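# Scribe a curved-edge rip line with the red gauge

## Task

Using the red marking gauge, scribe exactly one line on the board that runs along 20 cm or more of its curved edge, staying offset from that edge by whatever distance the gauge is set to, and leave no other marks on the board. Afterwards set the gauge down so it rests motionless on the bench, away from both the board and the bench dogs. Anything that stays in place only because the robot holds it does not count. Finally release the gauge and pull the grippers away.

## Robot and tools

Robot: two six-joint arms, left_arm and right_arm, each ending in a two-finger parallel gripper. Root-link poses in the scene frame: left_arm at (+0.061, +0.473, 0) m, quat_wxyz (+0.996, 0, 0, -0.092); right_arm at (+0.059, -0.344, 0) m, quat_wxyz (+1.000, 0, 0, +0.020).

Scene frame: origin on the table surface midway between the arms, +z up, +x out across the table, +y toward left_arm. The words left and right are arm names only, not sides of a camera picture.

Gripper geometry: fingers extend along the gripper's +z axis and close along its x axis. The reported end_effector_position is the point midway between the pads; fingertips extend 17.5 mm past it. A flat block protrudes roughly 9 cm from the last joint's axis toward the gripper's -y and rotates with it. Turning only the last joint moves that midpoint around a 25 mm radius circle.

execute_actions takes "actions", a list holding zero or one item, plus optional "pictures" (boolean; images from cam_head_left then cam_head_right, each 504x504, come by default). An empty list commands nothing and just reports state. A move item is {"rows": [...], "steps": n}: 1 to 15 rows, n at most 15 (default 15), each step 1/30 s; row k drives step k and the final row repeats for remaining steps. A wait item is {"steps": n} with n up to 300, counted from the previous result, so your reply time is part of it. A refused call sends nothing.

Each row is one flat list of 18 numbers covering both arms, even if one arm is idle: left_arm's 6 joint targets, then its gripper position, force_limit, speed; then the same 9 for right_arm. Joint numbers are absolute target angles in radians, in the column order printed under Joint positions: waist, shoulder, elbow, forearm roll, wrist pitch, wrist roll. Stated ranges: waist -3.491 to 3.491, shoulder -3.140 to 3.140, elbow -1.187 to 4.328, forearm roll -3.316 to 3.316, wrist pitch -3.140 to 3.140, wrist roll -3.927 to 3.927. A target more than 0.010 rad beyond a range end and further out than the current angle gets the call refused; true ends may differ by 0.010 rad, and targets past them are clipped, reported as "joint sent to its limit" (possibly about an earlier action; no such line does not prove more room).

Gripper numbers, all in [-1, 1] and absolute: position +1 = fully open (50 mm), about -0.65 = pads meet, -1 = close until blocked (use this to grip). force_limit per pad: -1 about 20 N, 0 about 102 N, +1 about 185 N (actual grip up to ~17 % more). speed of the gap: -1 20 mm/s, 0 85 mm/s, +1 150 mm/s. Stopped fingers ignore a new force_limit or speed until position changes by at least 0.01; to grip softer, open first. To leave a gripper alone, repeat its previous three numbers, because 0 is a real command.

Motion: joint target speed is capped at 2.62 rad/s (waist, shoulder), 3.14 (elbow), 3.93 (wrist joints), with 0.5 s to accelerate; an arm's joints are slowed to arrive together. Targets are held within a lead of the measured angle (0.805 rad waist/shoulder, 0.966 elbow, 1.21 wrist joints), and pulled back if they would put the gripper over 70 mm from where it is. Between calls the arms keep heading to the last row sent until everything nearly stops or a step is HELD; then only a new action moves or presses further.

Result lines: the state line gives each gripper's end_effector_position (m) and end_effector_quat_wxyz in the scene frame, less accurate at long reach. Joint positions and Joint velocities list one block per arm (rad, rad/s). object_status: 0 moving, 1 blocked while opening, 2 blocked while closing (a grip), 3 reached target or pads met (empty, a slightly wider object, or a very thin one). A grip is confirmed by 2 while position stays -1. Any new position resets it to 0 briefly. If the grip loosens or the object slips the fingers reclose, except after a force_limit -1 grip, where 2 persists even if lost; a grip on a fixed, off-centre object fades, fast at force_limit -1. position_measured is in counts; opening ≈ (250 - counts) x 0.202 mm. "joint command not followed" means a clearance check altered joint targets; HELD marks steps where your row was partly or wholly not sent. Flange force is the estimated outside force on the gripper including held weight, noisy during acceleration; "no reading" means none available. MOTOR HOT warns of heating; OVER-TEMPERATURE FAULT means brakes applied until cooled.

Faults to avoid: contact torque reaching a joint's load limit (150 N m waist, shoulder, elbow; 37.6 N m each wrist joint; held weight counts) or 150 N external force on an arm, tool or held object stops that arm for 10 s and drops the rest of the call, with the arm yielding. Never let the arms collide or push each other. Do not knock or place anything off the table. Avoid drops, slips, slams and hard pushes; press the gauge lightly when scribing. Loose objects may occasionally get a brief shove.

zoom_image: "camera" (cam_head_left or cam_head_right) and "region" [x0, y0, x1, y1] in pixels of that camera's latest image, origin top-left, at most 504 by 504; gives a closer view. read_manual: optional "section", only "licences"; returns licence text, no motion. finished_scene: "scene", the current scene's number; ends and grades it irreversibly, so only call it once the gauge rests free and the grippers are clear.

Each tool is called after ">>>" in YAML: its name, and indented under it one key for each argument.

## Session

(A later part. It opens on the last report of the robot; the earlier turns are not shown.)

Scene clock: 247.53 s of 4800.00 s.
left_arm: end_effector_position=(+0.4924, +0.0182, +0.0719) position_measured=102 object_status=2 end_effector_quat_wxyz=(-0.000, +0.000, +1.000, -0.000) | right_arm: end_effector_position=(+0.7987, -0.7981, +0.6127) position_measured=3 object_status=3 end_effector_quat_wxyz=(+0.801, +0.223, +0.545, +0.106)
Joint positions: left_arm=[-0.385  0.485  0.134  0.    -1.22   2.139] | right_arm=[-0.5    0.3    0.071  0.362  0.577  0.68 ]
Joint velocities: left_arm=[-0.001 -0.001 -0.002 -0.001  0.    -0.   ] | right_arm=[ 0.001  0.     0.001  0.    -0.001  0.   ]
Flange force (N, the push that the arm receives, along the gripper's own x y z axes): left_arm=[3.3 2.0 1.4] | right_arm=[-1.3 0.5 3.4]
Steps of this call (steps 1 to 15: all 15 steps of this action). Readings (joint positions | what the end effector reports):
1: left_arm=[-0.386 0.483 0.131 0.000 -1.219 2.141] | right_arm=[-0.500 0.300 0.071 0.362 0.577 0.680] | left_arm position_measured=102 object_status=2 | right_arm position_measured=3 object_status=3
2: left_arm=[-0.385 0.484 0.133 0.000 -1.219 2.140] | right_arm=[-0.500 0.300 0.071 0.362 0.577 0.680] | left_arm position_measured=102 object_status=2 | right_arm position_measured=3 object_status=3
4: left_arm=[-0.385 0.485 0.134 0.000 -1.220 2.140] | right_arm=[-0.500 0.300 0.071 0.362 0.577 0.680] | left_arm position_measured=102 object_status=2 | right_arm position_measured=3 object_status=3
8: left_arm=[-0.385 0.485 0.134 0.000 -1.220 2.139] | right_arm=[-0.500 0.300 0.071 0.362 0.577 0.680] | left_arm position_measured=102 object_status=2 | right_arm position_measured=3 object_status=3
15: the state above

>>> execute_actions:
  actions:
    - {"rows":[[-0.3831,0.4878,0.1382,0,-1.2212,2.1379,-1,-0.3,0,-0.5,0.3,0.071,0.362,0.577,0.68,1,0,0]]}
  pictures: false

>>> execute_actions:
  actions:
    - {"rows":[[-0.3817,0.4903,0.1419,0,-1.2224,2.1365,-1,-0.3,0,-0.5,0.3,0.071,0.362,0.577,0.68,1,0,0]]}

>>> zoom_image:
  camera: "cam_head_left"
  region: [195,165,325,240]

Scene clock: 254.63 s of 4800.00 s.
left_arm: end_effector_position=(+0.4939, +0.0182, +0.0719) position_measured=102 object_status=2 end_effector_quat_wxyz=(-0.000, +0.000, +1.000, -0.000) | right_arm: end_effector_position=(+0.7987, -0.7981, +0.6127) position_measured=3 object_status=3 end_effector_quat_wxyz=(+0.801, +0.223, +0.545, +0.106)
Joint positions: left_arm=[-0.383  0.488  0.138  0.    -1.221  2.138] | right_arm=[-0.5    0.3    0.071  0.362  0.577  0.68 ]
Joint velocities: left_arm=[-0.001  0.     0.001  0.     0.     0.001] | right_arm=[-0.    -0.001  0.001  0.001 -0.    -0.001]
Flange force (N, the push that the arm receives, along the gripper's own x y z axes): left_arm=[5.6 2.9 2.1] | right_arm=[-1.9 0.3 1.6]
Steps of this call (steps 1 to 15: the robot went on to your last target; steps 16 to 90: nothing new was sent; then 3.60 s passed at rest; steps 91 to 105: all 15 steps of this action). Readings (joint positions | what the end effector reports):
91: left_arm=[-0.384 0.486 0.135 0.000 -1.220 2.139] | right_arm=[-0.500 0.300 0.071 0.362 0.577 0.680] | left_arm position_measured=102 object_status=2 | right_arm position_measured=3 object_status=3
92: left_arm=[-0.384 0.486 0.136 0.000 -1.221 2.139] | right_arm=[-0.500 0.300 0.071 0.362 0.577 0.680] | left_arm position_measured=102 object_status=2 | right_arm position_measured=3 object_status=3
94: left_arm=[-0.383 0.487 0.138 0.000 -1.221 2.138] | right_arm=[-0.500 0.300 0.071 0.362 0.577 0.680] | left_arm position_measured=102 object_status=2 | right_arm position_measured=3 object_status=3
98: left_arm=[-0.383 0.488 0.138 0.000 -1.221 2.138] | right_arm=[-0.500 0.300 0.071 0.362 0.577 0.680] | left_arm position_measured=102 object_status=2 | right_arm position_measured=3 object_status=3
105: the state above

Scene clock: 255.13 s of 4800.00 s.
left_arm: end_effector_position=(+0.4954, +0.0183, +0.0719) position_measured=102 object_status=2 end_effector_quat_wxyz=(-0.000, +0.000, +1.000, +0.000) | right_arm: end_effector_position=(+0.7987, -0.7981, +0.6127) position_measured=3 object_status=3 end_effector_quat_wxyz=(+0.801, +0.223, +0.545, +0.106)
Joint positions: left_arm=[-0.382  0.49   0.142  0.    -1.223  2.136] | right_arm=[-0.5    0.3    0.071  0.362  0.577  0.68 ]
Joint velocities: left_arm=[-0.001 -0.001  0.002 -0.001  0.002 -0.   ] | right_arm=[ 0.  0. -0.  0. -0.  0.]
Flange force (N, the push that the arm receives, along the gripper's own x y z axes): left_arm=[32.9 2.9 -12.8] | right_arm=[-2.0 -0.4 4.3]
Steps of this call (steps 1 to 15: all 15 steps of this action). Readings (joint positions | what the end effector reports):
1: left_arm=[-0.383 0.488 0.139 0.000 -1.221 2.138] | right_arm=[-0.500 0.300 0.071 0.362 0.577 0.680] | left_arm position_measured=102 object_status=2 | right_arm position_measured=3 object_status=3
2: left_arm=[-0.383 0.489 0.140 0.000 -1.222 2.137] | right_arm=[-0.500 0.300 0.071 0.362 0.577 0.680] | left_arm position_measured=102 object_status=2 | right_arm position_measured=3 object_status=3
4: left_arm=[-0.382 0.490 0.141 0.000 -1.223 2.137] | right_arm=[-0.500 0.300 0.071 0.362 0.577 0.680] | left_arm position_measured=102 object_status=2 | right_arm position_measured=3 object_status=3
8: left_arm=[-0.382 0.490 0.142 0.000 -1.223 2.137] | right_arm=[-0.500 0.300 0.071 0.362 0.577 0.680] | left_arm position_measured=102 object_status=2 | right_arm position_measured=3 object_status=3
15: the state above

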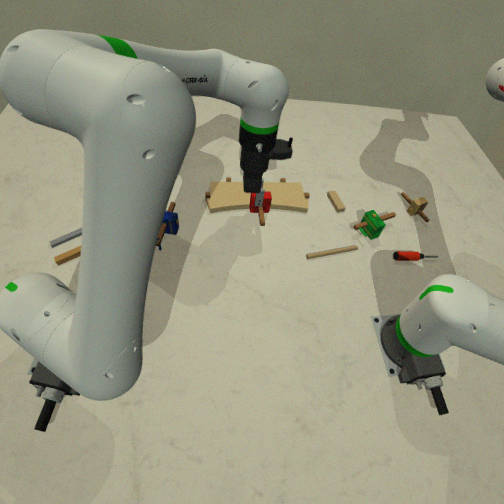

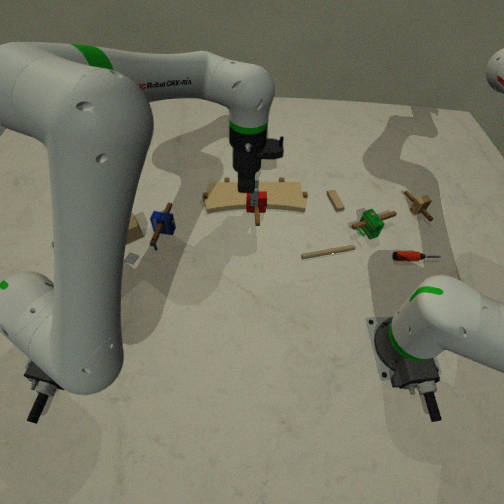

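Region (195, 165, 325, 240) of cam_head_left's 504x504 image, scaled by 3.877, with more detail than that image has; it fills the top 291 rows of this view, and the rest is white.

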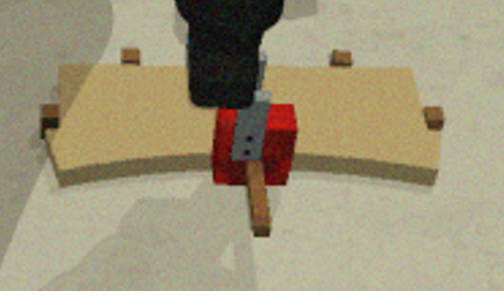

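>>> execute_actions:
  actions:
    - {"rows":[[-0.3943,0.4679,0.1093,0,-1.2122,2.1491,-1,-0.3,0,-0.5,0.3,0.071,0.362,0.577,0.68,1,0,0]],"steps":8}
  pictures: false

>>> execute_actions:
  actions:
    - {"rows":[[-0.5274,0.6647,0.4115,0,-1.3177,2.1522,-1,-0.3,0,-0.5,0.3,0.071,0.362,0.577,0.68,1,0,0]]}
  pictures: false

>>> execute_actions:
  actions:
    - {"rows":[[-0.5226,0.6729,0.4248,0,-1.3227,2.1474,-1,-0.3,0,-0.5,0.3,0.071,0.362,0.577,0.68,1,0,0]]}
  pictures: false

>>> execute_actions:
  actions:
    - {"rows":[[-0.5207,0.6762,0.4301,0,-1.3247,2.1455,-1,-0.3,0,-0.5,0.3,0.071,0.362,0.577,0.68,1,0,0]]}

>>> zoom_image:
  camera: "cam_head_left"
  region: [195,165,325,240]

Scene clock: 274.63 s of 4800.00 s.
left_arm: end_effector_position=(+0.4822, +0.0182, +0.0720) position_measured=102 object_status=2 end_effector_quat_wxyz=(+0.000, +0.000, +1.000, +0.000) | right_arm: end_effector_position=(+0.7987, -0.7981, +0.6127) position_measured=3 object_status=3 end_effector_quat_wxyz=(+0.801, +0.223, +0.545, +0.106)
Joint positions: left_arm=[-0.394  0.468  0.11  -0.    -1.212  2.149] | right_arm=[-0.5    0.3    0.071  0.362  0.577  0.68 ]
Joint velocities: left_arm=[-0.005 -0.006 -0.009  0.006  0.002  0.003] | right_arm=[-0.     0.     0.001  0.    -0.    -0.   ]
Flange force (N, the push that the arm receives, along the gripper's own x y z axes): left_arm=[2.9 1.0 3.3] | right_arm=[-1.0 0.6 2.7]
Steps of this call (steps 1 to 15: the robot went on to your last target; steps 16 to 90: nothing new was sent; then 16.23 s passed at rest; steps 91 to 98: all 8 steps of this action). Readings (joint positions | what the end effector reports):
91: left_arm=[-0.382 0.490 0.141 -0.000 -1.222 2.136] | right_arm=[-0.500 0.300 0.071 0.362 0.577 0.680] | left_arm position_measured=102 object_status=2 | right_arm position_measured=3 object_status=3
92: left_arm=[-0.383 0.487 0.136 -0.000 -1.220 2.138] | right_arm=[-0.500 0.300 0.071 0.362 0.577 0.680] | left_arm position_measured=102 object_status=2 | right_arm position_measured=3 object_status=3
94: left_arm=[-0.391 0.474 0.118 -0.001 -1.214 2.146] | right_arm=[-0.500 0.300 0.071 0.362 0.577 0.680] | left_arm position_measured=102 object_status=2 | right_arm position_measured=3 object_status=3
98: the state above

Scene clock: 275.13 s of 4800.00 s.
left_arm: end_effector_position=(+0.4796, -0.0867, +0.0719) position_measured=102 object_status=2 end_effector_quat_wxyz=(-0.000, +0.065, +0.998, +0.000) | right_arm: end_effector_position=(+0.7987, -0.7981, +0.6127) position_measured=3 object_status=3 end_effector_quat_wxyz=(+0.801, +0.223, +0.545, +0.106)
Joint positions: left_arm=[-0.527  0.664  0.411  0.    -1.317  2.152] | right_arm=[-0.5    0.3    0.071  0.362  0.577  0.68 ]
Joint velocities: left_arm=[-0.005  0.01   0.019  0.001 -0.008 -0.001] | right_arm=[ 0.     0.     0.    -0.     0.001 -0.001]
Flange force (N, the push that the arm receives, along the gripper's own x y z axes): left_arm=[-4.2 -15.8 4.3] | right_arm=[-1.3 -0.2 2.6]
Steps of this call (steps 1 to 15: all 15 steps of this action). Readings (joint positions | what the end effector reports):
1: left_arm=[-0.394 0.468 0.110 -0.000 -1.212 2.149] | right_arm=[-0.500 0.300 0.071 0.362 0.577 0.680] | left_arm position_measured=102 object_status=2 | right_arm position_measured=3 object_status=3
2: left_arm=[-0.397 0.472 0.115 -0.000 -1.215 2.149] | right_arm=[-0.500 0.300 0.071 0.362 0.577 0.680] | left_arm position_measured=102 object_status=2 | right_arm position_measured=3 object_status=3
4: left_arm=[-0.411 0.493 0.147 -0.000 -1.228 2.150] | right_arm=[-0.500 0.300 0.071 0.362 0.577 0.680] | left_arm position_measured=102 object_status=2 | right_arm position_measured=3 object_status=3
8: left_arm=[-0.471 0.580 0.282 0.000 -1.274 2.151] | right_arm=[-0.500 0.300 0.071 0.362 0.577 0.680] | left_arm position_measured=102 object_status=2 | right_arm position_measured=3 object_status=3
15: the state above

Scene clock: 275.63 s of 4800.00 s.
left_arm: end_effector_position=(+0.4846, -0.0871, +0.0720) position_measured=102 object_status=2 end_effector_quat_wxyz=(-0.000, +0.065, +0.998, -0.000) | right_arm: end_effector_position=(+0.7987, -0.7981, +0.6127) position_measured=3 object_status=3 end_effector_quat_wxyz=(+0.801, +0.223, +0.545, +0.106)
Joint positions: left_arm=[-0.523  0.673  0.425  0.    -1.323  2.147] | right_arm=[-0.5    0.3    0.071  0.362  0.577  0.68 ]
Joint velocities: left_arm=[ 0.002  0.     0.    -0.001 -0.    -0.001] | right_arm=[-0.     0.     0.001 -0.    -0.     0.   ]
Flange force (N, the push that the arm receives, along the gripper's own x y z axes): left_arm=[3.7 1.7 1.8] | right_arm=[-1.7 -0.4 3.5]
Steps of this call (steps 1 to 15: all 15 steps of this action). Readings (joint positions | what the end effector reports):
1: left_arm=[-0.527 0.665 0.412 0.000 -1.318 2.152] | right_arm=[-0.500 0.300 0.071 0.362 0.577 0.680] | left_arm position_measured=102 object_status=2 | right_arm position_measured=3 object_status=3
2: left_arm=[-0.526 0.667 0.416 0.000 -1.319 2.151] | right_arm=[-0.500 0.300 0.071 0.362 0.577 0.680] | left_arm position_measured=102 object_status=2 | right_arm position_measured=3 object_status=3
4: left_arm=[-0.524 0.671 0.422 0.000 -1.322 2.148] | right_arm=[-0.500 0.300 0.071 0.362 0.577 0.680] | left_arm position_measured=102 object_status=2 | right_arm position_measured=3 object_status=3
8: left_arm=[-0.523 0.673 0.425 0.000 -1.323 2.148] | right_arm=[-0.500 0.300 0.071 0.362 0.577 0.680] | left_arm position_measured=102 object_status=2 | right_arm position_measured=3 object_status=3
15: the state above

Scene clock: 276.13 s of 4800.00 s.
left_arm: end_effector_position=(+0.4866, -0.0871, +0.0720) position_measured=102 object_status=2 end_effector_quat_wxyz=(+0.000, +0.065, +0.998, +0.000) | right_arm: end_effector_position=(+0.7987, -0.7981, +0.6127) position_measured=3 object_status=3 end_effector_quat_wxyz=(+0.801, +0.223, +0.545, +0.106)
Joint positions: left_arm=[-0.521  0.676  0.43  -0.    -1.325  2.146] | right_arm=[-0.5    0.3    0.071  0.362  0.577  0.68 ]
Joint velocities: left_arm=[ 0.001 -0.    -0.001 -0.001  0.     0.   ] | right_arm=[ 0.     0.     0.     0.001 -0.    -0.001]
Flange force (N, the push that the arm receives, along the gripper's own x y z axes): left_arm=[3.5 2.4 2.2] | right_arm=[-1.5 0.3 3.3]
Steps of this call (steps 1 to 15: all 15 steps of this action). Readings (joint positions | what the end effector reports):
1: left_arm=[-0.522 0.673 0.425 0.000 -1.323 2.147] | right_arm=[-0.500 0.300 0.071 0.362 0.577 0.680] | left_arm position_measured=102 object_status=2 | right_arm position_measured=3 object_status=3
2: left_arm=[-0.522 0.674 0.427 0.000 -1.324 2.147] | right_arm=[-0.500 0.300 0.071 0.362 0.577 0.680] | left_arm position_measured=102 object_status=2 | right_arm position_measured=3 object_status=3
4: left_arm=[-0.521 0.676 0.429 -0.000 -1.324 2.146] | right_arm=[-0.500 0.300 0.071 0.362 0.577 0.680] | left_arm position_measured=102 object_status=2 | right_arm position_measured=3 object_status=3
8: left_arm=[-0.521 0.676 0.430 -0.000 -1.325 2.146] | right_arm=[-0.500 0.300 0.071 0.362 0.577 0.680] | left_arm position_measured=102 object_status=2 | right_arm position_measured=3 object_status=3
15: the state above

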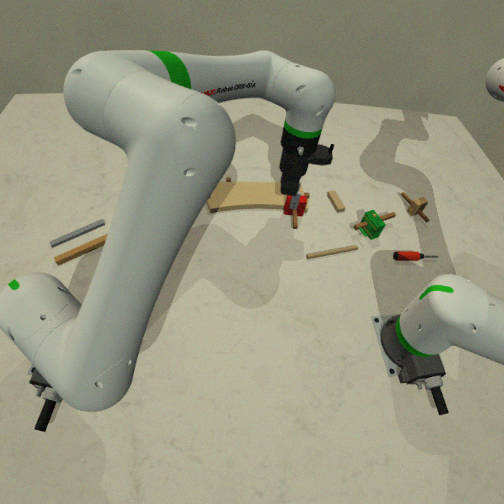

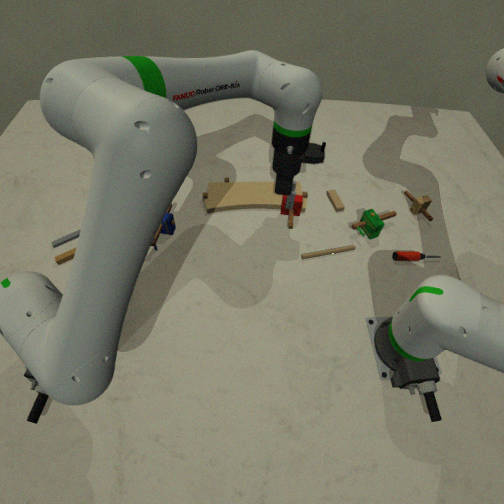

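Region (195, 165, 325, 240) of cam_head_left's 504x504 image, scaled by 3.877, with more detail than that image has; it fills the top 291 rows of this view, and the rest is white.

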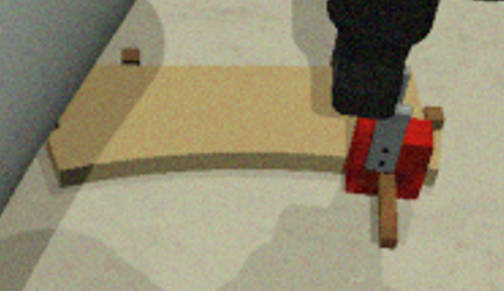

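>>> execute_actions:
  actions:
    - {"rows":[[-0.5192,0.6787,0.4341,0,-1.3262,2.144,-1,-0.3,0,-0.5,0.3,0.071,0.362,0.577,0.68,1,0,0]]}
  pictures: false

>>> execute_actions:
  actions:
    - {"rows":[[-0.5178,0.6812,0.4381,0,-1.3277,2.1426,-1,-0.3,0,-0.5,0.3,0.071,0.362,0.577,0.68,1,0,0]]}
  pictures: false

>>> execute_actions:
  actions:
    - {"rows":[[-0.5168,0.6829,0.4408,0,-1.3287,2.1416,-1,-0.3,0,-0.5,0.3,0.071,0.362,0.577,0.68,1,0,0]]}
  pictures: false

Scene clock: 285.83 s of 4800.00 s.
left_arm: end_effector_position=(+0.4881, -0.0871, +0.0720) position_measured=102 object_status=2 end_effector_quat_wxyz=(+0.000, +0.065, +0.998, +0.000) | right_arm: end_effector_position=(+0.7987, -0.7981, +0.6127) position_measured=3 object_status=3 end_effector_quat_wxyz=(+0.801, +0.223, +0.545, +0.106)
Joint positions: left_arm=[-0.519  0.679  0.434 -0.    -1.326  2.144] | right_arm=[-0.5    0.3    0.071  0.362  0.577  0.68 ]
Joint velocities: left_arm=[ 0.002 -0.     0.     0.001 -0.    -0.002] | right_arm=[ 0.001 -0.    -0.     0.001 -0.001 -0.001]
Flange force (N, the push that the arm receives, along the gripper's own x y z axes): left_arm=[3.0 2.9 1.6] | right_arm=[-1.8 0.0 1.9]
Steps of this call (steps 1 to 15: the robot went on to your last target; steps 16 to 90: nothing new was sent; then 6.20 s passed at rest; steps 91 to 105: all 15 steps of this action). Readings (joint positions | what the end effector reports):
91: left_arm=[-0.521 0.676 0.430 -0.000 -1.325 2.145] | right_arm=[-0.500 0.300 0.071 0.362 0.577 0.680] | left_arm position_measured=102 object_status=2 | right_arm position_measured=3 object_status=3
92: left_arm=[-0.520 0.677 0.432 -0.000 -1.325 2.145] | right_arm=[-0.500 0.300 0.071 0.362 0.577 0.680] | left_arm position_measured=102 object_status=2 | right_arm position_measured=3 object_status=3
94: left_arm=[-0.519 0.678 0.433 -0.000 -1.326 2.144] | right_arm=[-0.500 0.300 0.071 0.362 0.577 0.680] | left_arm position_measured=102 object_status=2 | right_arm position_measured=3 object_status=3
98: left_arm=[-0.519 0.679 0.434 -0.000 -1.326 2.144] | right_arm=[-0.500 0.300 0.071 0.362 0.577 0.680] | left_arm position_measured=102 object_status=2 | right_arm position_measured=3 object_status=3
105: the state above

Scene clock: 286.33 s of 4800.00 s.
left_arm: end_effector_position=(+0.4896, -0.0871, +0.0720) position_measured=102 object_status=2 end_effector_quat_wxyz=(-0.000, +0.065, +0.998, +0.000) | right_arm: end_effector_position=(+0.7987, -0.7981, +0.6127) position_measured=3 object_status=3 end_effector_quat_wxyz=(+0.801, +0.223, +0.545, +0.106)
Joint positions: left_arm=[-0.518  0.681  0.438  0.    -1.328  2.143] | right_arm=[-0.5    0.3    0.071  0.362  0.577  0.68 ]
Joint velocities: left_arm=[-0.    -0.001 -0.    -0.001 -0.    -0.   ] | right_arm=[ 0.     0.     0.     0.     0.    -0.001]
Flange force (N, the push that the arm receives, along the gripper's own x y z axes): left_arm=[22.6 7.5 -2.9] | right_arm=[-1.2 1.0 4.1]
Steps of this call (steps 1 to 15: all 15 steps of this action). Readings (joint positions | what the end effector reports):
1: left_arm=[-0.519 0.679 0.434 -0.000 -1.326 2.144] | right_arm=[-0.500 0.300 0.071 0.362 0.577 0.680] | left_arm position_measured=102 object_status=2 | right_arm position_measured=3 object_status=3
2: left_arm=[-0.519 0.680 0.436 -0.000 -1.327 2.143] | right_arm=[-0.500 0.300 0.071 0.362 0.577 0.680] | left_arm position_measured=102 object_status=2 | right_arm position_measured=3 object_status=3
4: left_arm=[-0.518 0.681 0.437 -0.000 -1.328 2.143] | right_arm=[-0.500 0.300 0.071 0.362 0.577 0.680] | left_arm position_measured=102 object_status=2 | right_arm position_measured=3 object_status=3
8: left_arm=[-0.518 0.681 0.438 0.000 -1.328 2.143] | right_arm=[-0.500 0.300 0.071 0.362 0.577 0.680] | left_arm position_measured=102 object_status=2 | right_arm position_measured=3 object_status=3
15: the state above

Scene clock: 286.83 s of 4800.00 s.
left_arm: end_effector_position=(+0.4906, -0.0871, +0.0720) position_measured=102 object_status=2 end_effector_quat_wxyz=(-0.000, +0.065, +0.998, -0.000) | right_arm: end_effector_position=(+0.7987, -0.7981, +0.6127) position_measured=3 object_status=3 end_effector_quat_wxyz=(+0.801, +0.223, +0.545, +0.106)
Joint positions: left_arm=[-0.517  0.683  0.441  0.    -1.329  2.142] | right_arm=[-0.5    0.3    0.071  0.362  0.577  0.68 ]
Joint velocities: left_arm=[-0.001  0.001 -0.001 -0.    -0.    -0.   ] | right_arm=[-0.     0.    -0.    -0.     0.    -0.002]
Flange force (N, the push that the arm receives, along the gripper's own x y z axes): left_arm=[34.0 12.9 -7.2] | right_arm=[-1.6 0.9 3.0]
Steps of this call (steps 1 to 15: all 15 steps of this action). Readings (joint positions | what the end effector reports):
1: left_arm=[-0.518 0.681 0.438 0.000 -1.328 2.143] | right_arm=[-0.500 0.300 0.071 0.362 0.577 0.680] | left_arm position_measured=102 object_status=2 | right_arm position_measured=3 object_status=3
2: left_arm=[-0.517 0.682 0.439 0.000 -1.328 2.142] | right_arm=[-0.500 0.300 0.071 0.362 0.577 0.680] | left_arm position_measured=102 object_status=2 | right_arm position_measured=3 object_status=3
4: left_arm=[-0.517 0.683 0.440 0.000 -1.329 2.142] | right_arm=[-0.500 0.300 0.071 0.362 0.577 0.680] | left_arm position_measured=102 object_status=2 | right_arm position_measured=3 object_status=3
8: left_arm=[-0.517 0.683 0.441 0.000 -1.329 2.142] | right_arm=[-0.500 0.300 0.071 0.362 0.577 0.680] | left_arm position_measured=102 object_status=2 | right_arm position_measured=3 object_status=3
15: the state above

>>> execute_actions:
  actions:
    - {"rows":[[-0.518,0.6807,0.4373,0,-1.3274,2.1178,-1,-0.3,0,-0.5,0.3,0.071,0.362,0.577,0.68,1,0,0]]}
  pictures: false

>>> execute_actions:
  actions:
    - {"rows":[[-0.518,0.682,0.4346,0,-1.3234,2.1178,-1,-0.3,0,-0.5,0.3,0.071,0.362,0.577,0.68,1,0,0]]}
  pictures: false

>>> execute_actions:
  actions:
    - {"rows":[[-0.518,0.683,0.4326,0,-1.3204,2.1178,-1,-0.3,0,-0.5,0.3,0.071,0.362,0.577,0.68,1,0,0]]}
  pictures: false

Scene clock: 304.33 s of 4800.00 s.
left_arm: end_effector_position=(+0.4888, -0.0869, +0.0720) position_measured=102 object_status=2 end_effector_quat_wxyz=(+0.000, +0.078, +0.997, +0.000) | right_arm: end_effector_position=(+0.7987, -0.7981, +0.6127) position_measured=3 object_status=3 end_effector_quat_wxyz=(+0.801, +0.223, +0.545, +0.106)
Joint positions: left_arm=[-0.518  0.681  0.437 -0.    -1.327  2.118] | right_arm=[-0.5    0.3    0.071  0.362  0.577  0.68 ]
Joint velocities: left_arm=[ 0.     0.     0.002  0.004 -0.    -0.001] | right_arm=[-0.001 -0.     0.     0.001 -0.     0.   ]
Flange force (N, the push that the arm receives, along the gripper's own x y z axes): left_arm=[4.4 1.8 2.4] | right_arm=[-1.2 0.6 2.0]
Steps of this call (steps 1 to 15: the robot went on to your last target; steps 16 to 90: nothing new was sent; then 14.00 s passed at rest; steps 91 to 105: all 15 steps of this action). Readings (joint positions | what the end effector reports):
91: left_arm=[-0.517 0.683 0.441 -0.000 -1.329 2.141] | right_arm=[-0.500 0.300 0.071 0.362 0.577 0.680] | left_arm position_measured=102 object_status=2 | right_arm position_measured=3 object_status=3
92: left_arm=[-0.517 0.683 0.440 -0.000 -1.328 2.135] | right_arm=[-0.500 0.300 0.071 0.362 0.577 0.680] | left_arm position_measured=102 object_status=2 | right_arm position_measured=3 object_status=3
94: left_arm=[-0.517 0.682 0.438 -0.000 -1.327 2.122] | right_arm=[-0.500 0.300 0.071 0.362 0.577 0.680] | left_arm position_measured=102 object_status=2 | right_arm position_measured=3 object_status=3
98: left_arm=[-0.518 0.681 0.437 -0.000 -1.327 2.118] | right_arm=[-0.500 0.300 0.071 0.362 0.577 0.680] | left_arm position_measured=102 object_status=2 | right_arm position_measured=3 object_status=3
105: the state above

Scene clock: 304.83 s of 4800.00 s.
left_arm: end_effector_position=(+0.4887, -0.0870, +0.0700) position_measured=102 object_status=2 end_effector_quat_wxyz=(+0.000, +0.078, +0.997, -0.000) | right_arm: end_effector_position=(+0.7987, -0.7981, +0.6127) position_measured=3 object_status=3 end_effector_quat_wxyz=(+0.801, +0.223, +0.545, +0.106)
Joint positions: left_arm=[-0.518  0.682  0.435  0.    -1.323  2.118] | right_arm=[-0.5    0.3    0.071  0.362  0.577  0.68 ]
Joint velocities: left_arm=[ 0.     0.001  0.002 -0.001  0.     0.   ] | right_arm=[ 0.     0.     0.    -0.001 -0.     0.001]
Flange force (N, the push that the arm receives, along the gripper's own x y z axes): left_arm=[2.9 1.3 1.7] | right_arm=[-1.0 1.1 2.4]
Steps of this call (steps 1 to 15: all 15 steps of this action). Readings (joint positions | what the end effector reports):
1: left_arm=[-0.518 0.681 0.437 -0.000 -1.327 2.118] | right_arm=[-0.500 0.300 0.071 0.362 0.577 0.680] | left_arm position_measured=102 object_status=2 | right_arm position_measured=3 object_status=3
2: left_arm=[-0.518 0.681 0.436 -0.000 -1.326 2.118] | right_arm=[-0.500 0.300 0.071 0.362 0.577 0.680] | left_arm position_measured=102 object_status=2 | right_arm position_measured=3 object_status=3
4: left_arm=[-0.518 0.681 0.435 -0.000 -1.324 2.118] | right_arm=[-0.500 0.300 0.071 0.362 0.577 0.680] | left_arm position_measured=102 object_status=2 | right_arm position_measured=3 object_status=3
8: left_arm=[-0.518 0.682 0.435 -0.000 -1.323 2.118] | right_arm=[-0.500 0.300 0.071 0.362 0.577 0.680] | left_arm position_measured=102 object_status=2 | right_arm position_measured=3 object_status=3
15: the state above

Scene clock: 305.33 s of 4800.00 s.
left_arm: end_effector_position=(+0.4887, -0.0870, +0.0685) position_measured=102 object_status=2 end_effector_quat_wxyz=(-0.000, +0.078, +0.997, -0.000) | right_arm: end_effector_position=(+0.7987, -0.7981, +0.6127) position_measured=3 object_status=3 end_effector_quat_wxyz=(+0.801, +0.223, +0.545, +0.106)
Joint positions: left_arm=[-0.518  0.683  0.433  0.    -1.32   2.118] | right_arm=[-0.5    0.3    0.071  0.362  0.577  0.68 ]
Joint velocities: left_arm=[-0.001  0.     0.001 -0.    -0.     0.001] | right_arm=[-0.001  0.     0.    -0.001 -0.     0.   ]
Flange force (N, the push that the arm receives, along the gripper's own x y z axes): left_arm=[3.6 2.6 2.6] | right_arm=[-2.3 0.8 3.0]
Steps of this call (steps 1 to 15: all 15 steps of this action). Readings (joint positions | what the end effector reports):
1: left_arm=[-0.518 0.682 0.434 0.000 -1.323 2.118] | right_arm=[-0.500 0.300 0.071 0.362 0.577 0.680] | left_arm position_measured=102 object_status=2 | right_arm position_measured=3 object_status=3
2: left_arm=[-0.518 0.682 0.434 0.000 -1.322 2.118] | right_arm=[-0.500 0.300 0.071 0.362 0.577 0.680] | left_arm position_measured=102 object_status=2 | right_arm position_measured=3 object_status=3
4: left_arm=[-0.518 0.683 0.433 0.000 -1.321 2.118] | right_arm=[-0.500 0.300 0.071 0.362 0.577 0.680] | left_arm position_measured=102 object_status=2 | right_arm position_measured=3 object_status=3
8: left_arm=[-0.518 0.683 0.433 0.000 -1.320 2.118] | right_arm=[-0.500 0.300 0.071 0.362 0.577 0.680] | left_arm position_measured=102 object_status=2 | right_arm position_measured=3 object_status=3
15: the state above

Add 0.5 mm toward the edge, continue down.

>>> execute_actions:
  actions:
    - {"rows":[[-0.5175,0.6845,0.4326,0,-1.3189,2.1173,-1,-0.3,0,-0.5,0.3,0.071,0.362,0.577,0.68,1,0,0]]}
  pictures: false

>>> execute_actions:
  actions:
    - {"rows":[[-0.5175,0.6852,0.4313,0,-1.3169,2.1173,-1,-0.3,0,-0.5,0.3,0.071,0.362,0.577,0.68,1,0,0]]}
  pictures: false

>>> execute_actions:
  actions:
    - {"rows":[[-0.5175,0.6858,0.4299,0,-1.3149,2.1173,-1,-0.3,0,-0.5,0.3,0.071,0.362,0.577,0.68,1,0,0]]}
  pictures: false

Scene clock: 321.73 s of 4800.00 s.
left_arm: end_effector_position=(+0.4892, -0.0869, +0.0675) position_measured=102 object_status=2 end_effector_quat_wxyz=(-0.000, +0.078, +0.997, +0.000) | right_arm: end_effector_position=(+0.7987, -0.7981, +0.6127) position_measured=3 object_status=3 end_effector_quat_wxyz=(+0.801, +0.223, +0.545, +0.106)
Joint positions: left_arm=[-0.518  0.684  0.433 -0.    -1.319  2.117] | right_arm=[-0.5    0.3    0.071  0.362  0.577  0.68 ]
Joint velocities: left_arm=[ 0.001  0.001  0.001 -0.001  0.    -0.001] | right_arm=[-0.    -0.     0.    -0.001  0.    -0.   ]
Flange force (N, the push that the arm receives, along the gripper's own x y z axes): left_arm=[4.1 2.1 2.3] | right_arm=[-1.3 0.9 2.3]
Steps of this call (steps 1 to 15: the robot went on to your last target; steps 16 to 90: nothing new was sent; then 12.90 s passed at rest; steps 91 to 105: all 15 steps of this action). Readings (joint positions | what the end effector reports):
91: left_arm=[-0.518 0.683 0.433 0.000 -1.320 2.118] | right_arm=[-0.500 0.300 0.071 0.362 0.577 0.680] | left_arm position_measured=102 object_status=2 | right_arm position_measured=3 object_status=3
92: left_arm=[-0.518 0.684 0.433 -0.000 -1.320 2.118] | right_arm=[-0.500 0.300 0.071 0.362 0.577 0.680] | left_arm position_measured=102 object_status=2 | right_arm position_measured=3 object_status=3
94: left_arm=[-0.518 0.684 0.433 -0.000 -1.319 2.117] | right_arm=[-0.500 0.300 0.071 0.362 0.577 0.680] | left_arm position_measured=102 object_status=2 | right_arm position_measured=3 object_status=3
98: left_arm=[-0.518 0.684 0.433 -0.000 -1.319 2.117] | right_arm=[-0.500 0.300 0.071 0.362 0.577 0.680] | left_arm position_measured=102 object_status=2 | right_arm position_measured=3 object_status=3
105: the state above

Scene clock: 322.23 s of 4800.00 s.
left_arm: end_effector_position=(+0.4893, -0.0869, +0.0664) position_measured=102 object_status=2 end_effector_quat_wxyz=(+0.000, +0.078, +0.997, +0.000) | right_arm: end_effector_position=(+0.7987, -0.7981, +0.6127) position_measured=3 object_status=3 end_effector_quat_wxyz=(+0.801, +0.223, +0.545, +0.106)
Joint positions: left_arm=[-0.518  0.685  0.431 -0.    -1.317  2.117] | right_arm=[-0.5    0.3    0.071  0.362  0.577  0.68 ]
Joint velocities: left_arm=[ 0.003  0.001  0.001  0.001 -0.    -0.002] | right_arm=[-0.     0.     0.     0.    -0.    -0.001]
Flange force (N, the push that the arm receives, along the gripper's own x y z axes): left_arm=[2.5 0.7 2.2] | right_arm=[-1.8 -0.1 3.5]
Steps of this call (steps 1 to 15: all 15 steps of this action). Readings (joint positions | what the end effector reports):
1: left_arm=[-0.518 0.685 0.433 -0.000 -1.319 2.117] | right_arm=[-0.500 0.300 0.071 0.362 0.577 0.680] | left_arm position_measured=102 object_status=2 | right_arm position_measured=3 object_status=3
2: left_arm=[-0.518 0.685 0.432 -0.000 -1.318 2.117] | right_arm=[-0.500 0.300 0.071 0.362 0.577 0.680] | left_arm position_measured=102 object_status=2 | right_arm position_measured=3 object_status=3
4: left_arm=[-0.518 0.685 0.432 -0.000 -1.317 2.117] | right_arm=[-0.500 0.300 0.071 0.362 0.577 0.680] | left_arm position_measured=102 object_status=2 | right_arm position_measured=3 object_status=3
8: left_arm=[-0.518 0.685 0.431 -0.000 -1.317 2.117] | right_arm=[-0.500 0.300 0.071 0.362 0.577 0.680] | left_arm position_measured=102 object_status=2 | right_arm position_measured=3 object_status=3
15: the state above

Scene clock: 322.73 s of 4800.00 s.
left_arm: end_effector_position=(+0.4893, -0.0869, +0.0655) position_measured=102 object_status=2 end_effector_quat_wxyz=(+0.000, +0.078, +0.997, +0.000) | right_arm: end_effector_position=(+0.7987, -0.7981, +0.6127) position_measured=3 object_status=3 end_effector_quat_wxyz=(+0.801, +0.223, +0.545, +0.106)
Joint positions: left_arm=[-0.517  0.686  0.43  -0.    -1.315  2.117] | right_arm=[-0.5    0.3    0.071  0.362  0.577  0.68 ]
Joint velocities: left_arm=[ 0.002  0.    -0.    -0.001  0.     0.001] | right_arm=[ 0.    -0.     0.     0.     0.001  0.001]
Flange force (N, the push that the arm receives, along the gripper's own x y z axes): left_arm=[5.7 3.1 -3.5] | right_arm=[-1.7 0.5 3.2]
Steps of this call (steps 1 to 15: all 15 steps of this action). Readings (joint positions | what the end effector reports):
1: left_arm=[-0.518 0.685 0.431 -0.000 -1.317 2.117] | right_arm=[-0.500 0.300 0.071 0.362 0.577 0.680] | left_arm position_measured=102 object_status=2 | right_arm position_measured=3 object_status=3
2: left_arm=[-0.518 0.685 0.431 -0.000 -1.316 2.117] | right_arm=[-0.500 0.300 0.071 0.362 0.577 0.680] | left_arm position_measured=102 object_status=2 | right_arm position_measured=3 object_status=3
4: left_arm=[-0.517 0.686 0.430 -0.000 -1.315 2.117] | right_arm=[-0.500 0.300 0.071 0.362 0.577 0.680] | left_arm position_measured=102 object_status=2 | right_arm position_measured=3 object_status=3
8: left_arm=[-0.517 0.686 0.430 -0.000 -1.315 2.117] | right_arm=[-0.500 0.300 0.071 0.362 0.577 0.680] | left_arm position_measured=102 object_status=2 | right_arm position_measured=3 object_status=3
15: the state above

>>> execute_actions:
  actions:
    - {"rows":[[-0.5169,0.687,0.4311,0,-1.3149,2.1167,-1,-0.3,0,-0.5,0.3,0.071,0.362,0.577,0.68,1,0,0]]}
  pictures: false

>>> execute_actions:
  actions:
    - {"rows":[[-0.5129,0.6808,0.421,0,-1.311,2.1185,-1,-0.3,0,-0.5,0.3,0.071,0.362,0.577,0.68,1,0,0],[-0.5089,0.6745,0.4109,0,-1.3072,2.1203,-1,-0.3,0,-0.5,0.3,0.071,0.362,0.577,0.68,1,0,0],[-0.5049,0.6683,0.4008,0,-1.3033,2.1221,-1,-0.3,0,-0.5,0.3,0.071,0.362,0.577,0.68,1,0,0],[-0.5008,0.6621,0.3908,0,-1.2995,2.1239,-1,-0.3,0,-0.5,0.3,0.071,0.362,0.577,0.68,1,0,0]]}
  pictures: false

Scene clock: 343.83 s of 4800.00 s.
left_arm: end_effector_position=(+0.4898, -0.0869, +0.0652) position_measured=102 object_status=2 end_effector_quat_wxyz=(-0.000, +0.078, +0.997, -0.000) | right_arm: end_effector_position=(+0.7987, -0.7981, +0.6127) position_measured=3 object_status=3 end_effector_quat_wxyz=(+0.801, +0.223, +0.545, +0.106)
Joint positions: left_arm=[-0.517  0.687  0.431  0.    -1.315  2.117] | right_arm=[-0.5    0.3    0.071  0.362  0.577  0.68 ]
Joint velocities: left_arm=[-0.001 -0.001 -0.    -0.    -0.    -0.   ] | right_arm=[ 0.    -0.001 -0.001  0.     0.001 -0.001]
Flange force (N, the push that the arm receives, along the gripper's own x y z axes): left_arm=[7.3 4.0 -9.0] | right_arm=[-1.6 0.7 4.1]
Steps of this call (steps 1 to 15: the robot went on to your last target; steps 16 to 90: nothing new was sent; then 17.60 s passed at rest; steps 91 to 105: all 15 steps of this action). Readings (joint positions | what the end effector reports):
91: left_arm=[-0.517 0.686 0.430 0.000 -1.315 2.117] | right_arm=[-0.500 0.300 0.071 0.362 0.577 0.680] | left_arm position_measured=102 object_status=2 | right_arm position_measured=3 object_status=3
92: left_arm=[-0.517 0.686 0.430 0.000 -1.315 2.117] | right_arm=[-0.500 0.300 0.071 0.362 0.577 0.680] | left_arm position_measured=102 object_status=2 | right_arm position_measured=3 object_status=3
94: left_arm=[-0.517 0.687 0.431 0.000 -1.315 2.117] | right_arm=[-0.500 0.300 0.071 0.362 0.577 0.680] | left_arm position_measured=102 object_status=2 | right_arm position_measured=3 object_status=3
98: left_arm=[-0.517 0.687 0.431 0.000 -1.315 2.117] | right_arm=[-0.500 0.300 0.071 0.362 0.577 0.680] | left_arm position_measured=102 object_status=2 | right_arm position_measured=3 object_status=3
105: the state above

Scene clock: 344.33 s of 4800.00 s.
left_arm: end_effector_position=(+0.4915, -0.0739, +0.0651) position_measured=102 object_status=2 end_effector_quat_wxyz=(-0.000, +0.066, +0.998, -0.000) | right_arm: end_effector_position=(+0.7987, -0.7981, +0.6127) position_measured=3 object_status=3 end_effector_quat_wxyz=(+0.801, +0.223, +0.545, +0.106)
Joint positions: left_arm=[-0.501  0.662  0.391  0.    -1.3    2.124] | right_arm=[-0.5    0.3    0.071  0.362  0.577  0.68 ]
Joint velocities: left_arm=[ 0.    -0.001  0.     0.     0.    -0.   ] | right_arm=[ 0.001 -0.     0.    -0.    -0.001 -0.001]
Flange force (N, the push that the arm receives, along the gripper's own x y z axes): left_arm=[6.7 0.3 -7.3] | right_arm=[-1.1 0.4 2.3]
Steps of this call (steps 1 to 15: all 15 steps of this action). Readings (joint positions | what the end effector reports):
1: left_arm=[-0.517 0.687 0.431 0.000 -1.315 2.117] | right_arm=[-0.500 0.300 0.071 0.362 0.577 0.680] | left_arm position_measured=102 object_status=2 | right_arm position_measured=3 object_status=3
2: left_arm=[-0.515 0.685 0.427 0.000 -1.313 2.117] | right_arm=[-0.500 0.300 0.071 0.362 0.577 0.680] | left_arm position_measured=102 object_status=2 | right_arm position_measured=3 object_status=3
4: left_arm=[-0.510 0.677 0.414 0.000 -1.308 2.119] | right_arm=[-0.500 0.300 0.071 0.362 0.577 0.680] | left_arm position_measured=102 object_status=2 | right_arm position_measured=3 object_status=3
8: left_arm=[-0.501 0.663 0.393 0.000 -1.300 2.124] | right_arm=[-0.500 0.300 0.071 0.362 0.577 0.680] | left_arm position_measured=102 object_status=2 | right_arm position_measured=3 object_status=3
15: the state above

>>> execute_actions:
  actions:
    - {"rows":[[-0.4841,0.6383,0.3524,0,-1.2849,2.1305,-1,-0.3,0,-0.5,0.3,0.071,0.362,0.577,0.68,1,0,0]]}
  pictures: false

>>> execute_actions:
  actions:
    - {"rows":[[-0.4677,0.614,0.3138,0,-1.2706,2.1375,-1,-0.3,0,-0.5,0.3,0.071,0.362,0.577,0.68,1,0,0]]}

>>> zoom_image:
  camera: "cam_head_right"
  region: [250,165,320,235]

Scene clock: 354.97 s of 4800.00 s.
left_arm: end_effector_position=(+0.4933, -0.0607, +0.0650) position_measured=102 object_status=2 end_effector_quat_wxyz=(+0.000, +0.054, +0.999, -0.000) | right_arm: end_effector_position=(+0.7987, -0.7981, +0.6127) position_measured=3 object_status=3 end_effector_quat_wxyz=(+0.801, +0.223, +0.545, +0.106)
Joint positions: left_arm=[-0.484  0.638  0.352 -0.    -1.285  2.13 ] | right_arm=[-0.5    0.3    0.071  0.362  0.577  0.68 ]
Joint velocities: left_arm=[-0.    -0.002  0.001 -0.     0.    -0.001] | right_arm=[-0.     0.    -0.    -0.001 -0.     0.001]
Flange force (N, the push that the arm receives, along the gripper's own x y z axes): left_arm=[18.0 -4.6 -12.2] | right_arm=[-1.0 1.0 1.6]
Steps of this call (steps 1 to 15: the robot went on to your last target; steps 16 to 90: nothing new was sent; then 7.13 s passed at rest; steps 91 to 105: all 15 steps of this action). Readings (joint positions | what the end effector reports):
91: left_arm=[-0.500 0.662 0.390 -0.000 -1.299 2.124] | right_arm=[-0.500 0.300 0.071 0.362 0.577 0.680] | left_arm position_measured=102 object_status=2 | right_arm position_measured=3 object_status=3
92: left_arm=[-0.498 0.658 0.384 -0.000 -1.297 2.125] | right_arm=[-0.500 0.300 0.071 0.362 0.577 0.680] | left_arm position_measured=102 object_status=2 | right_arm position_measured=3 object_status=3
94: left_arm=[-0.489 0.645 0.363 -0.000 -1.289 2.129] | right_arm=[-0.500 0.300 0.071 0.362 0.577 0.680] | left_arm position_measured=102 object_status=2 | right_arm position_measured=3 object_status=3
98: left_arm=[-0.484 0.639 0.353 -0.000 -1.285 2.130] | right_arm=[-0.500 0.300 0.071 0.362 0.577 0.680] | left_arm position_measured=102 object_status=2 | right_arm position_measured=3 object_status=3
105: the state above

Scene clock: 355.47 s of 4800.00 s.
left_arm: end_effector_position=(+0.4943, -0.0476, +0.0650) position_measured=102 object_status=2 end_effector_quat_wxyz=(+0.000, +0.043, +0.999, -0.000) | right_arm: end_effector_position=(+0.7987, -0.7981, +0.6127) position_measured=3 object_status=3 end_effector_quat_wxyz=(+0.801, +0.223, +0.545, +0.106)
Joint positions: left_arm=[-0.468  0.614  0.314 -0.    -1.271  2.137] | right_arm=[-0.5    0.3    0.071  0.362  0.577  0.68 ]
Joint velocities: left_arm=[ 0.001  0.     0.    -0.     0.    -0.001] | right_arm=[-0.     0.     0.001 -0.001  0.     0.002]
Flange force (N, the push that the arm receives, along the gripper's own x y z axes): left_arm=[19.2 -5.9 -13.0] | right_arm=[-1.6 0.2 4.0]
Steps of this call (steps 1 to 15: all 15 steps of this action). Readings (joint positions | what the end effector reports):
1: left_arm=[-0.484 0.638 0.352 -0.000 -1.285 2.131] | right_arm=[-0.500 0.300 0.071 0.362 0.577 0.680] | left_arm position_measured=102 object_status=2 | right_arm position_measured=3 object_status=3
2: left_arm=[-0.482 0.634 0.346 -0.000 -1.282 2.132] | right_arm=[-0.500 0.300 0.071 0.362 0.577 0.680] | left_arm position_measured=102 object_status=2 | right_arm position_measured=3 object_status=3
4: left_arm=[-0.472 0.621 0.325 -0.000 -1.275 2.135] | right_arm=[-0.500 0.300 0.071 0.362 0.577 0.680] | left_arm position_measured=102 object_status=2 | right_arm position_measured=3 object_status=3
8: left_arm=[-0.468 0.614 0.314 0.000 -1.271 2.137] | right_arm=[-0.500 0.300 0.071 0.362 0.577 0.680] | left_arm position_measured=102 object_status=2 | right_arm position_measured=3 object_status=3
15: the state above

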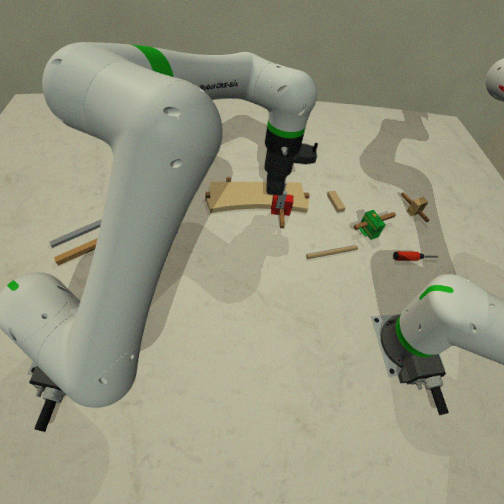

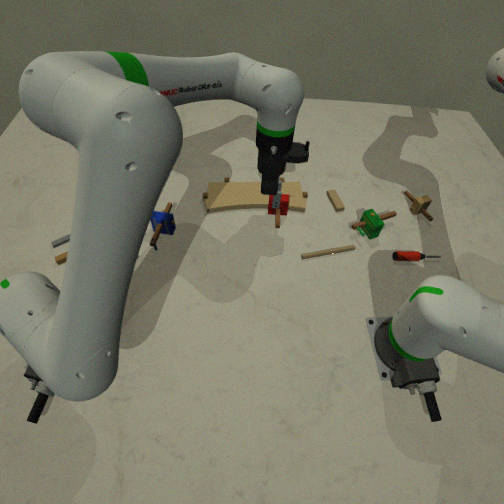

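Region (250, 165, 320, 235) of cam_head_right's 504x504 image, scaled by 7.200, with more detail than that image has.

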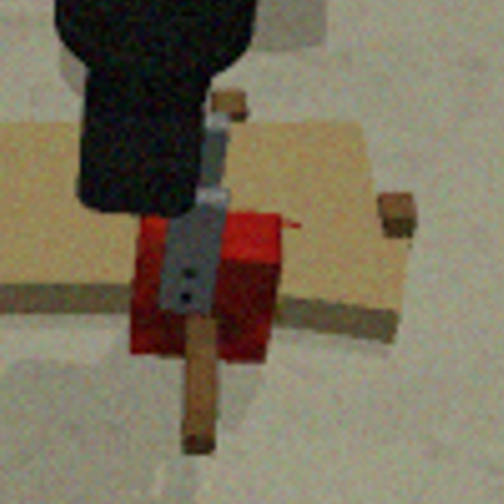

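>>> execute_actions:
  actions:
    - {"rows":[[-0.4514,0.5894,0.2752,0,-1.2566,2.1447,-1,-0.3,0,-0.5,0.3,0.071,0.362,0.577,0.68,1,0,0]],"steps":10}
  pictures: false

>>> execute_actions:
  actions:
    - {"rows":[[-0.4346,0.5654,0.2381,0,-1.2435,2.1512,-1,-0.3,0,-0.5,0.3,0.071,0.362,0.577,0.68,1,0,0]],"steps":10}
  pictures: false

>>> execute_actions:
  actions:
    - {"rows":[[-0.4177,0.5415,0.2016,0,-1.2309,2.1577,-1,-0.3,0,-0.5,0.3,0.071,0.362,0.577,0.68,1,0,0]]}
  pictures: false

Scene clock: 370.50 s of 4800.00 s.
left_arm: end_effector_position=(+0.4948, -0.0345, +0.0649) position_measured=102 object_status=2 end_effector_quat_wxyz=(+0.000, +0.031, +1.000, -0.000) | right_arm: end_effector_position=(+0.7987, -0.7981, +0.6127) position_measured=3 object_status=3 end_effector_quat_wxyz=(+0.801, +0.223, +0.545, +0.106)
Joint positions: left_arm=[-0.451  0.59   0.275 -0.    -1.257  2.145] | right_arm=[-0.5    0.3    0.071  0.362  0.577  0.68 ]
Joint velocities: left_arm=[ 0.002 -0.002 -0.002 -0.001  0.001 -0.   ] | right_arm=[-0.001 -0.     0.    -0.001 -0.001 -0.002]
Flange force (N, the push that the arm receives, along the gripper's own x y z axes): left_arm=[15.9 -2.2 -9.7] | right_arm=[-1.2 0.5 3.5]
Steps of this call (steps 1 to 15: the robot went on to your last target; steps 16 to 90: nothing new was sent; then 11.70 s passed at rest; steps 91 to 100: all 10 steps of this action). Readings (joint positions | what the end effector reports):
91: left_arm=[-0.467 0.614 0.313 -0.000 -1.270 2.138] | right_arm=[-0.500 0.300 0.071 0.362 0.577 0.680] | left_arm position_measured=102 object_status=2 | right_arm position_measured=3 object_status=3
92: left_arm=[-0.465 0.610 0.307 -0.000 -1.268 2.139] | right_arm=[-0.500 0.300 0.071 0.362 0.577 0.680] | left_arm position_measured=102 object_status=2 | right_arm position_measured=3 object_status=3
94: left_arm=[-0.456 0.597 0.286 0.000 -1.261 2.143] | right_arm=[-0.500 0.300 0.071 0.362 0.577 0.680] | left_arm position_measured=102 object_status=2 | right_arm position_measured=3 object_status=3
98: left_arm=[-0.452 0.590 0.276 0.000 -1.257 2.145] | right_arm=[-0.500 0.300 0.071 0.362 0.577 0.680] | left_arm position_measured=102 object_status=2 | right_arm position_measured=3 object_status=3
100: the state above

Scene clock: 370.83 s of 4800.00 s.
left_arm: end_effector_position=(+0.4952, -0.0213, +0.0650) position_measured=102 object_status=2 end_effector_quat_wxyz=(+0.000, +0.019, +1.000, -0.000) | right_arm: end_effector_position=(+0.7987, -0.7981, +0.6127) position_measured=3 object_status=3 end_effector_quat_wxyz=(+0.801, +0.223, +0.545, +0.106)
Joint positions: left_arm=[-0.435  0.566  0.238 -0.    -1.244  2.151] | right_arm=[-0.5    0.3    0.071  0.362  0.577  0.68 ]
Joint velocities: left_arm=[-0.001 -0.003 -0.002 -0.     0.001  0.   ] | right_arm=[ 0.     0.    -0.     0.001 -0.     0.001]
Flange force (N, the push that the arm receives, along the gripper's own x y z axes): left_arm=[15.0 -3.0 -9.1] | right_arm=[-1.1 0.4 2.7]
Steps of this call (steps 1 to 10: all 10 steps of this action). Readings (joint positions | what the end effector reports):
1: left_arm=[-0.451 0.589 0.275 -0.000 -1.256 2.145] | right_arm=[-0.500 0.300 0.071 0.362 0.577 0.680] | left_arm position_measured=102 object_status=2 | right_arm position_measured=3 object_status=3
2: left_arm=[-0.449 0.585 0.269 -0.000 -1.254 2.146] | right_arm=[-0.500 0.300 0.071 0.362 0.577 0.680] | left_arm position_measured=102 object_status=2 | right_arm position_measured=3 object_status=3
4: left_arm=[-0.439 0.572 0.248 -0.000 -1.247 2.149] | right_arm=[-0.500 0.300 0.071 0.362 0.577 0.680] | left_arm position_measured=102 object_status=2 | right_arm position_measured=3 object_status=3
8: left_arm=[-0.435 0.566 0.239 -0.000 -1.244 2.151] | right_arm=[-0.500 0.300 0.071 0.362 0.577 0.680] | left_arm position_measured=102 object_status=2 | right_arm position_measured=3 object_status=3
10: the state above

Scene clock: 371.33 s of 4800.00 s.
left_arm: end_effector_position=(+0.4954, -0.0082, +0.0650) position_measured=102 object_status=2 end_effector_quat_wxyz=(-0.000, +0.008, +1.000, +0.000) | right_arm: end_effector_position=(+0.7987, -0.7981, +0.6127) position_measured=3 object_status=3 end_effector_quat_wxyz=(+0.801, +0.223, +0.545, +0.106)
Joint positions: left_arm=[-0.418  0.542  0.202 -0.    -1.231  2.158] | right_arm=[-0.5    0.3    0.071  0.362  0.577  0.68 ]
Joint velocities: left_arm=[-0.002  0.     0.001  0.002 -0.     0.001] | right_arm=[ 0.    -0.    -0.    -0.    -0.002 -0.001]
Flange force (N, the push that the arm receives, along the gripper's own x y z axes): left_arm=[14.7 -3.9 -8.5] | right_arm=[-1.3 0.7 2.6]
Steps of this call (steps 1 to 15: all 15 steps of this action). Readings (joint positions | what the end effector reports):
1: left_arm=[-0.434 0.565 0.237 -0.000 -1.243 2.151] | right_arm=[-0.500 0.300 0.071 0.362 0.577 0.680] | left_arm position_measured=102 object_status=2 | right_arm position_measured=3 object_status=3
2: left_arm=[-0.432 0.561 0.232 0.000 -1.241 2.152] | right_arm=[-0.500 0.300 0.071 0.362 0.577 0.680] | left_arm position_measured=102 object_status=2 | right_arm position_measured=3 object_status=3
4: left_arm=[-0.422 0.548 0.212 -0.000 -1.234 2.156] | right_arm=[-0.500 0.300 0.071 0.362 0.577 0.680] | left_arm position_measured=102 object_status=2 | right_arm position_measured=3 object_status=3
8: left_arm=[-0.418 0.542 0.202 -0.000 -1.231 2.158] | right_arm=[-0.500 0.300 0.071 0.362 0.577 0.680] | left_arm position_measured=102 object_status=2 | right_arm position_measured=3 object_status=3
15: the state above


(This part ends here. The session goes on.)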